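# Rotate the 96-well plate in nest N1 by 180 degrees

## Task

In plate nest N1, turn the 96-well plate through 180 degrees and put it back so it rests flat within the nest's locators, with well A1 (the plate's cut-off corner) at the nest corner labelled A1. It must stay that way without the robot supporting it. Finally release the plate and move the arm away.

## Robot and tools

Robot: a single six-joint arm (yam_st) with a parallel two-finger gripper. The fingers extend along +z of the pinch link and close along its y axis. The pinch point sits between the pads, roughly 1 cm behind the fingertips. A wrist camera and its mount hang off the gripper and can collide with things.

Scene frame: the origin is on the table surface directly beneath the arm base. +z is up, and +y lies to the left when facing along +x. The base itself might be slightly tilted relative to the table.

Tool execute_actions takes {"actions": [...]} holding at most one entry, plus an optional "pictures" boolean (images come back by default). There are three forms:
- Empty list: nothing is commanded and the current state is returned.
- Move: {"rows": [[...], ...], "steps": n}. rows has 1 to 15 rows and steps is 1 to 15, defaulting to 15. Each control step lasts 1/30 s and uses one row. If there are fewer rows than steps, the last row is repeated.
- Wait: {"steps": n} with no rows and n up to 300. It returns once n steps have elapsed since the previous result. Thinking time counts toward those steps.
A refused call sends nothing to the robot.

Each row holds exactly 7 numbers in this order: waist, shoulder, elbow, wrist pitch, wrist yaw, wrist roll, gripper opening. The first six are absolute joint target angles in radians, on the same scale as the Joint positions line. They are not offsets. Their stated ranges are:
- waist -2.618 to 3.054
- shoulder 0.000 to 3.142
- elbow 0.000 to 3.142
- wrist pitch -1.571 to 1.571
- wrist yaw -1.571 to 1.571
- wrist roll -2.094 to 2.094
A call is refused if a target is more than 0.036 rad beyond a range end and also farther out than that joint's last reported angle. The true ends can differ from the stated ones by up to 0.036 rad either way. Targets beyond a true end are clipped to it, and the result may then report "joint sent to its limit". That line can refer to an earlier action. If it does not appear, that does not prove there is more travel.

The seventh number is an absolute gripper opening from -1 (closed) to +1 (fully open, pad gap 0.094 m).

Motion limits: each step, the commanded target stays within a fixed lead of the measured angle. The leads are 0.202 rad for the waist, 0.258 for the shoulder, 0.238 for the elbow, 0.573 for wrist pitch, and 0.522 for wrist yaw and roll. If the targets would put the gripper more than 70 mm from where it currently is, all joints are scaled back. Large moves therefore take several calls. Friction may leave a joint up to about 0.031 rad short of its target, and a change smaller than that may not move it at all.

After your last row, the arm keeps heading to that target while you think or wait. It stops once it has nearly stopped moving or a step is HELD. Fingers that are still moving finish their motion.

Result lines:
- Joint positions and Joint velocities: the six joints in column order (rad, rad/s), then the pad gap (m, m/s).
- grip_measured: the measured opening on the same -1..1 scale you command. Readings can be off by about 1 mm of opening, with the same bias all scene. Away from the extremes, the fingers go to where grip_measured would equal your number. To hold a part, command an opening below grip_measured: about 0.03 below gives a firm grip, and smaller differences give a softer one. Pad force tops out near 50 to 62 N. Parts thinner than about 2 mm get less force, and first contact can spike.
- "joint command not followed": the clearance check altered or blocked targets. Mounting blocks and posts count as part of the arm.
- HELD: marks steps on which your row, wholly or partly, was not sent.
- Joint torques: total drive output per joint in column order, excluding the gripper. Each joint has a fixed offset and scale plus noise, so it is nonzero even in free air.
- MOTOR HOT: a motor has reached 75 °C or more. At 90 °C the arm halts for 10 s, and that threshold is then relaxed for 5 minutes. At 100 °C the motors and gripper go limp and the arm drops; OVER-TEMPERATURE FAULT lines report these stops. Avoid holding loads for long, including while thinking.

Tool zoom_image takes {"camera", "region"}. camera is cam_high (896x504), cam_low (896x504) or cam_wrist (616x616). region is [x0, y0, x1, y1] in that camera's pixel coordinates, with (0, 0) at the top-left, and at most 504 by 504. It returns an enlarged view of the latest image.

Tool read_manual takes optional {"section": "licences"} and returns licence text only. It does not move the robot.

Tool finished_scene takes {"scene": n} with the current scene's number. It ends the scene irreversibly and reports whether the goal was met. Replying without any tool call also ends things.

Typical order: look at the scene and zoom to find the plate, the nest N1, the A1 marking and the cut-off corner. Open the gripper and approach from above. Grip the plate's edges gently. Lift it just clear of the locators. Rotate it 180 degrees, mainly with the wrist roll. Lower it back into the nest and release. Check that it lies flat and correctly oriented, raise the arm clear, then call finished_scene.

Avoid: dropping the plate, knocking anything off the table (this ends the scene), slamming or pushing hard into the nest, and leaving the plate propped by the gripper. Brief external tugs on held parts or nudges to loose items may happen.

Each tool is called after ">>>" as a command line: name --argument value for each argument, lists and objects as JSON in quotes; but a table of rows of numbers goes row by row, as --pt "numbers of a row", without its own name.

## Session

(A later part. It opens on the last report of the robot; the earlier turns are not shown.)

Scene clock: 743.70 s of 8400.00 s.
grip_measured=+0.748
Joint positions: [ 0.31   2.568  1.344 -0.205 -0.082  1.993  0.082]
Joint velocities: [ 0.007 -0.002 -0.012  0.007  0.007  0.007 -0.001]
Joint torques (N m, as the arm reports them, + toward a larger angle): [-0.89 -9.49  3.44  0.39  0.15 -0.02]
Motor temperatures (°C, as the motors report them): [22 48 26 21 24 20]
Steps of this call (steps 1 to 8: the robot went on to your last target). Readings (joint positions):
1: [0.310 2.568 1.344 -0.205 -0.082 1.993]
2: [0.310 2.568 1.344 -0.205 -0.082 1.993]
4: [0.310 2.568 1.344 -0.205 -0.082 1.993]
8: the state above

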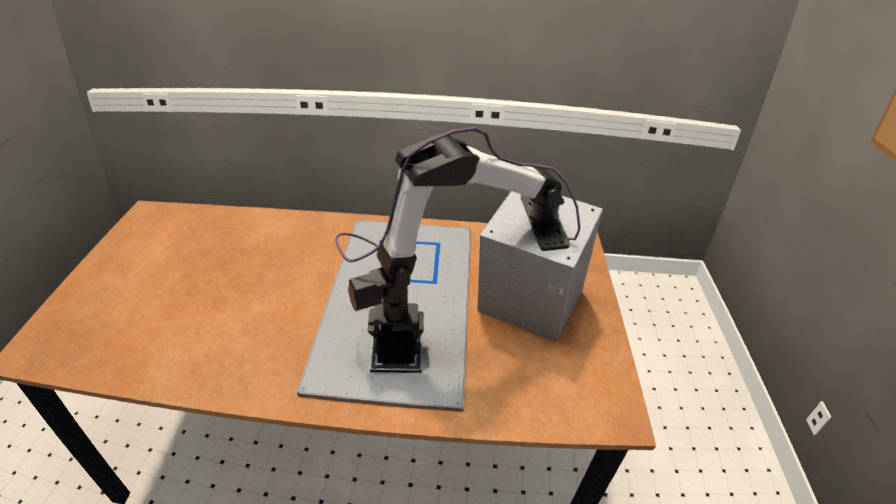

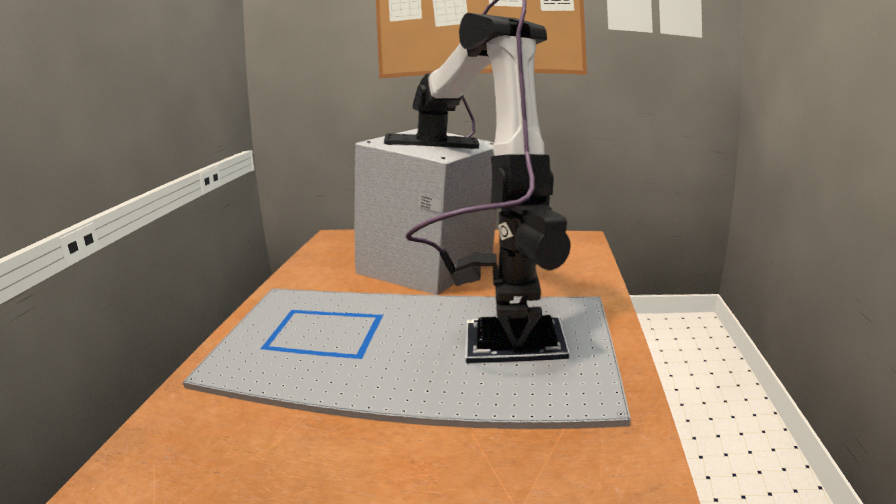

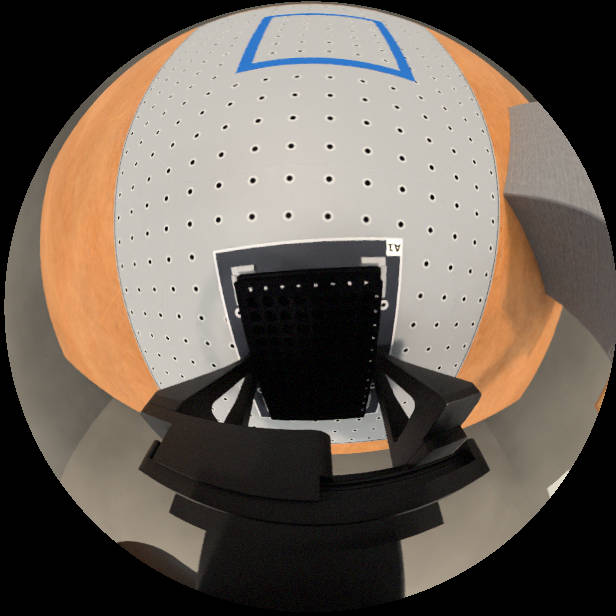

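>>> execute_actions --actions '[{"rows": [[0.31, 2.575, 1.35, -0.2, -0.083, 1.995, 0.73], [0.31, 2.57, 1.35, -0.203, -0.083, 1.995, 0.75], [0.31, 2.57, 1.35, -0.203, -0.083, 1.995, 0.765], [0.31, 2.57, 1.35, -0.203, -0.083, 1.995, 0.78], [0.31, 2.57, 1.35, -0.203, -0.083, 1.995, 0.79], [0.31, 2.57, 1.35, -0.203, -0.083, 1.995, 0.8], [0.31, 2.57, 1.35, -0.203, -0.083, 1.995, 0.82], [0.31, 2.57, 1.35, -0.203, -0.083, 1.995, 0.85], [0.31, 2.57, 1.35, -0.203, -0.083, 1.995, 0.89], [0.31, 2.57, 1.35, -0.203, -0.083, 1.995, 0.93], [0.31, 2.57, 1.35, -0.203, -0.083, 1.995, 0.97], [0.31, 2.57, 1.35, -0.203, -0.083, 1.995, 1.0]], "steps": 15}]'

>>> zoom_image --camera "cam_wrist" --region '[200, 220, 420, 440]'

Scene clock: 750.07 s of 8400.00 s.
grip_measured=+1.000
Joint positions: [ 0.31   2.568  1.344 -0.205 -0.082  1.993  0.094]
Joint velocities: [ 0.012 -0.007 -0.002 -0.022  0.007 -0.081  0.   ]
Joint torques (N m, as the arm reports them, + toward a larger angle): [ -0.88 -10.57   3.47   0.21   0.17  -0.03]
Motor temperatures (°C, as the motors report them): [22 48 26 21 24 20]
Steps of this call (steps 1 to 15: the robot went on to your last target; steps 16 to 90: nothing new was sent; then 2.87 s passed at rest; steps 91 to 105: all 15 steps of this action). Readings (joint positions):
91: [0.310 2.568 1.344 -0.205 -0.082 1.993]
92: [0.310 2.568 1.344 -0.205 -0.082 1.993]
94: [0.310 2.568 1.344 -0.205 -0.082 1.993]
98: [0.310 2.568 1.344 -0.205 -0.082 1.993]
105: the state above

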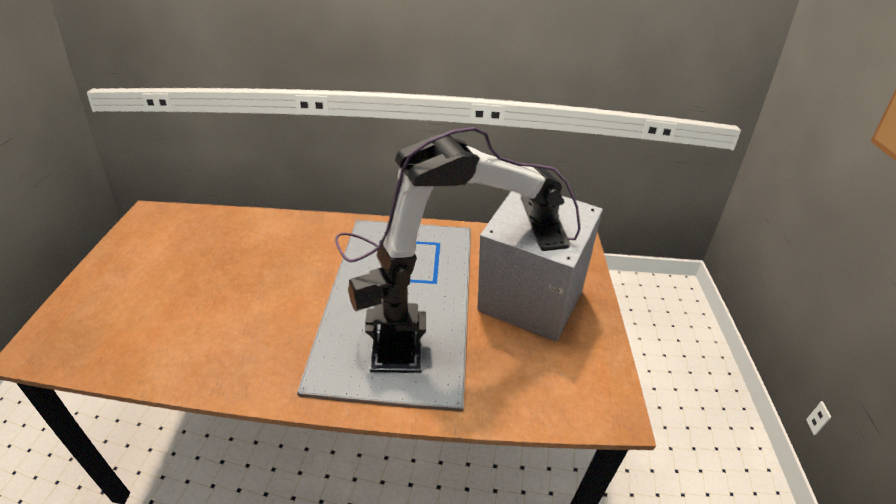

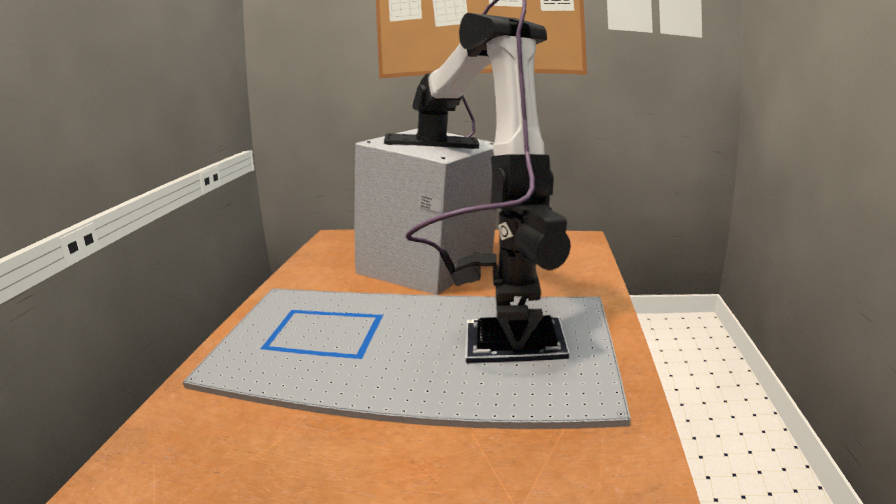

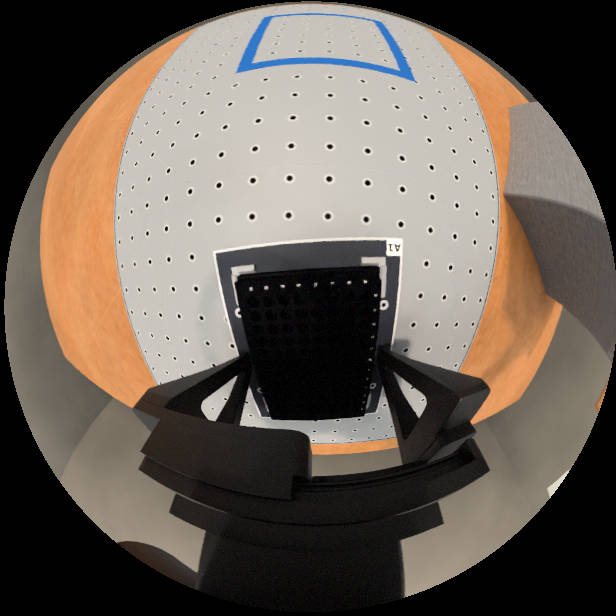

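Region (200, 220, 420, 440) of cam_wrist's 616x616 image, scaled by 2.291, with more detail than that image has.

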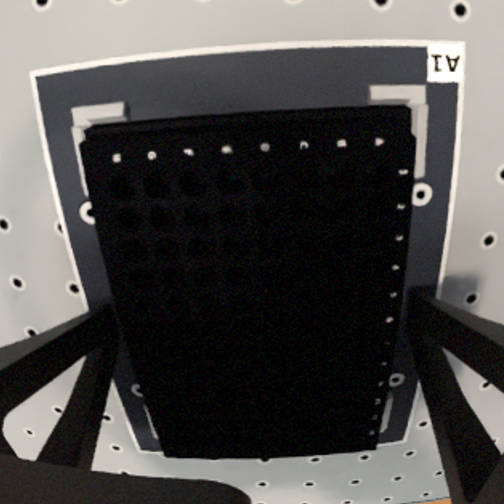

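>>> execute_actions --actions '[{"rows": [[0.31, 2.56, 1.35, -0.212, -0.083, 1.995, 1], [0.31, 2.548, 1.35, -0.217, -0.083, 1.995, 1], [0.31, 2.53, 1.35, -0.232, -0.083, 1.995, 1], [0.31, 2.525, 1.35, -0.253, -0.083, 1.995, 1], [0.31, 2.52, 1.35, -0.265, -0.083, 1.995, 1], [0.31, 2.514, 1.35, -0.274, -0.083, 1.995, 1], [0.31, 2.507, 1.35, -0.284, -0.083, 1.995, 1], [0.31, 2.499, 1.35, -0.296, -0.083, 1.995, 1], [0.31, 2.49, 1.35, -0.309, -0.083, 1.995, 1], [0.31, 2.48, 1.35, -0.323, -0.083, 1.995, 1], [0.31, 2.469, 1.35, -0.338, -0.083, 1.995, 1], [0.31, 2.457, 1.35, -0.354, -0.083, 1.995, 1], [0.31, 2.444, 1.35, -0.371, -0.083, 1.995, 1], [0.31, 2.43, 1.35, -0.389, -0.083, 1.995, 1], [0.31, 2.415, 1.35, -0.408, -0.083, 1.995, 1]], "steps": 15}]' --pictures false

>>> execute_actions --actions '[{"rows": [[0.31, 2.398, 1.35, -0.428, -0.083, 1.995, 1], [0.31, 2.38, 1.35, -0.448, -0.083, 1.995, 1], [0.31, 2.36, 1.35, -0.468, -0.083, 1.995, 1], [0.31, 2.34, 1.35, -0.488, -0.083, 1.995, 1], [0.31, 2.32, 1.35, -0.507, -0.083, 1.995, 1], [0.31, 2.3, 1.35, -0.525, -0.083, 1.995, 1], [0.31, 2.28, 1.35, -0.542, -0.083, 1.995, 1], [0.31, 2.26, 1.35, -0.558, -0.083, 1.995, 1], [0.31, 2.242, 1.35, -0.572, -0.083, 1.995, 1], [0.31, 2.226, 1.35, -0.584, -0.083, 1.995, 1], [0.31, 2.212, 1.35, -0.594, -0.083, 1.995, 1], [0.31, 2.2, 1.35, -0.602, -0.083, 1.995, 1], [0.31, 2.19, 1.35, -0.608, -0.083, 1.995, 1], [0.31, 2.184, 1.35, -0.612, -0.083, 1.995, 1], [0.31, 2.18, 1.35, -0.614, -0.083, 1.995, 1]], "steps": 15}]' --pictures false

>>> execute_actions --actions '[{"steps": 10}]'

>>> zoom_image --camera "cam_low" --region '[450, 290, 590, 380]'

>>> zoom_image --camera "cam_high" --region '[350, 300, 440, 385]'

Scene clock: 774.37 s of 8400.00 s.
grip_measured=+1.000
Joint positions: [ 0.31   2.468  1.344 -0.333 -0.082  1.993  0.094]
Joint velocities: [ 0.017 -0.379 -0.002 -0.476  0.022 -0.139  0.   ]
Joint torques (N m, as the arm reports them, + toward a larger angle): [ -0.9  -12.75   3.91   0.01   0.16  -0.01]
Motor temperatures (°C, as the motors report them): [22 50 26 21 24 20]
Steps of this call (steps 1 to 15: the robot went on to your last target; steps 16 to 90: nothing new was sent; then 20.80 s passed at rest; steps 91 to 105: all 15 steps of this action). Readings (joint positions):
91: [0.310 2.568 1.344 -0.205 -0.082 1.993]
92: [0.310 2.568 1.344 -0.205 -0.082 1.993]
94: [0.310 2.565 1.344 -0.213 -0.082 1.993]
98: [0.310 2.542 1.344 -0.248 -0.082 1.993]
105: the state above

Scene clock: 774.87 s of 8400.00 s.
grip_measured=+1.000
Joint positions: [ 0.31   2.205  1.344 -0.563 -0.082  1.993  0.094]
Joint velocities: [ 0.007 -0.266  0.007 -0.198 -0.037  0.081  0.   ]
Joint torques (N m, as the arm reports them, + toward a larger angle): [ -0.77 -11.11   5.07   0.01   0.16  -0.02]
Motor temperatures (°C, as the motors report them): [22 50 26 21 24 20]
Steps of this call (steps 1 to 15: all 15 steps of this action). Readings (joint positions):
1: [0.310 2.454 1.344 -0.349 -0.082 1.993]
2: [0.310 2.438 1.344 -0.366 -0.082 1.993]
4: [0.310 2.404 1.344 -0.401 -0.082 1.993]
8: [0.310 2.322 1.344 -0.473 -0.082 1.993]
15: the state above

Scene clock: 775.20 s of 8400.00 s.
grip_measured=+1.000
Joint positions: [ 0.31   2.194  1.344 -0.599 -0.082  1.993  0.094]
Joint velocities: [ 0.017  0.002  0.012 -0.022  0.066 -0.022  0.   ]
Joint torques (N m, as the arm reports them, + toward a larger angle): [ -0.75 -11.38   5.07  -0.03   0.15  -0.01]
Motor temperatures (°C, as the motors report them): [22 50 26 21 24 20]
Steps of this call (steps 1 to 10: the robot went on to your last target). Readings (joint positions):
1: [0.310 2.199 1.344 -0.570 -0.082 1.993]
2: [0.310 2.195 1.344 -0.575 -0.082 1.993]
4: [0.310 2.194 1.344 -0.584 -0.082 1.993]
8: [0.310 2.194 1.344 -0.596 -0.082 1.993]
10: the state above

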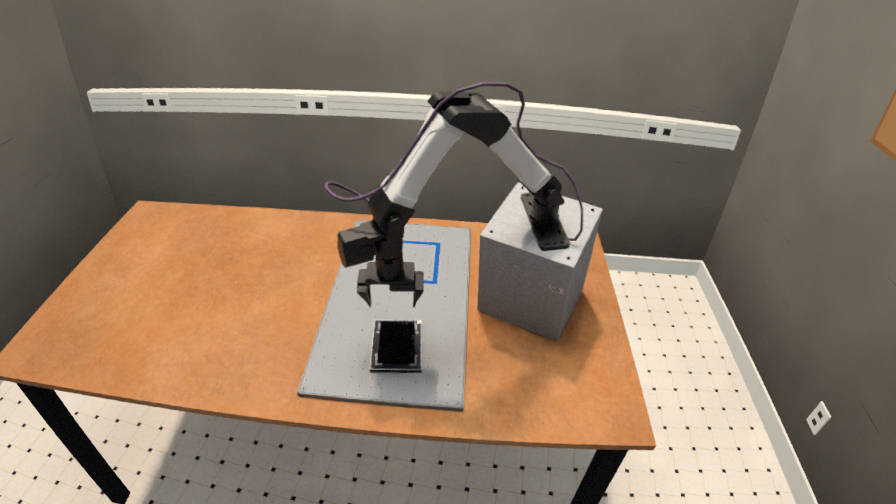

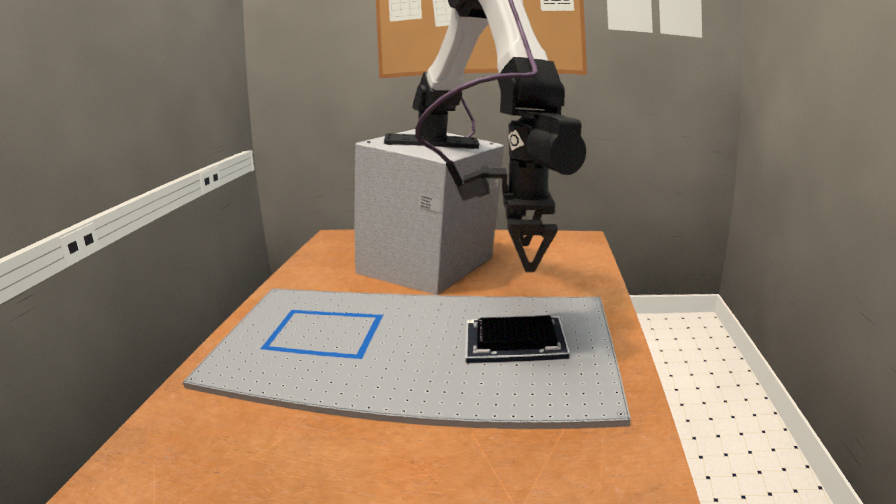

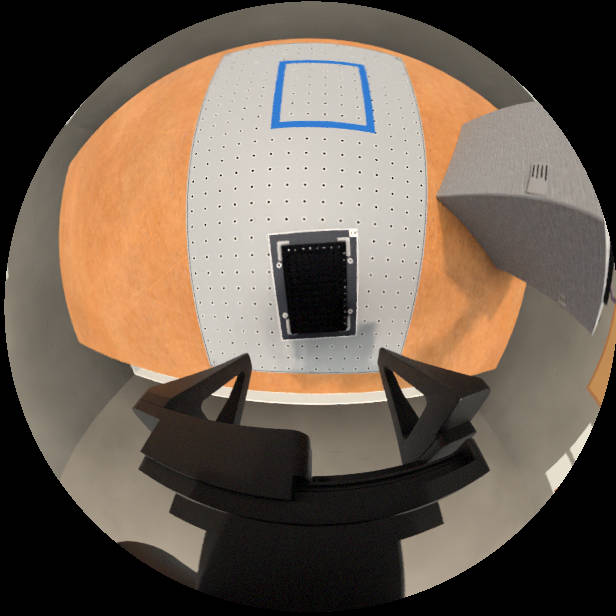

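Region (450, 290, 590, 380) of cam_low's 896x504 image, scaled by 3.600, with more detail than that image has; it fills the top 324 rows of this view, and the rest is white.

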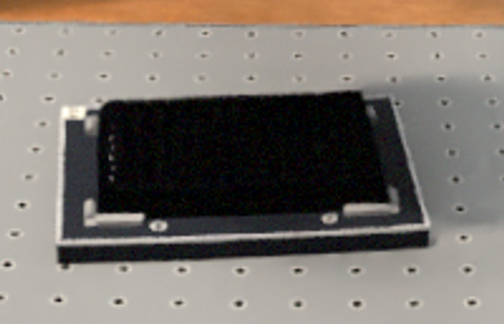

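Region (350, 300, 440, 385) of cam_high's 896x504 image, scaled by 5.600, with more detail than that image has.

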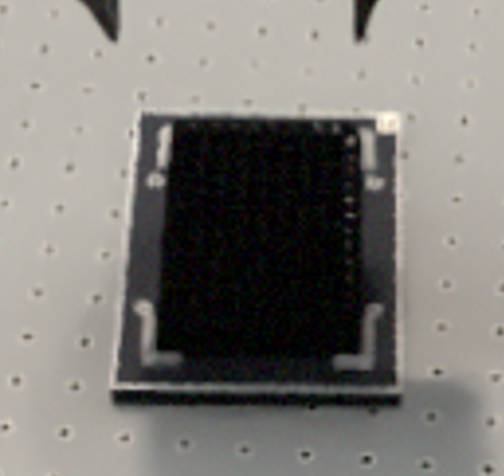

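>>> zoom_image --camera "cam_wrist" --region '[255, 220, 375, 350]'

Region (255, 220, 375, 350) of cam_wrist's 616x616 image, scaled by 3.877, with more detail than that image has; it fills the left 465 columns of this view, and the rest is white.

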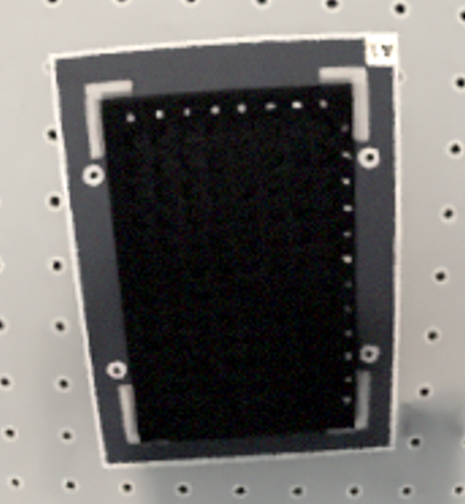

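>>> finished_scene --scene 1

The scene is finished: the task was done.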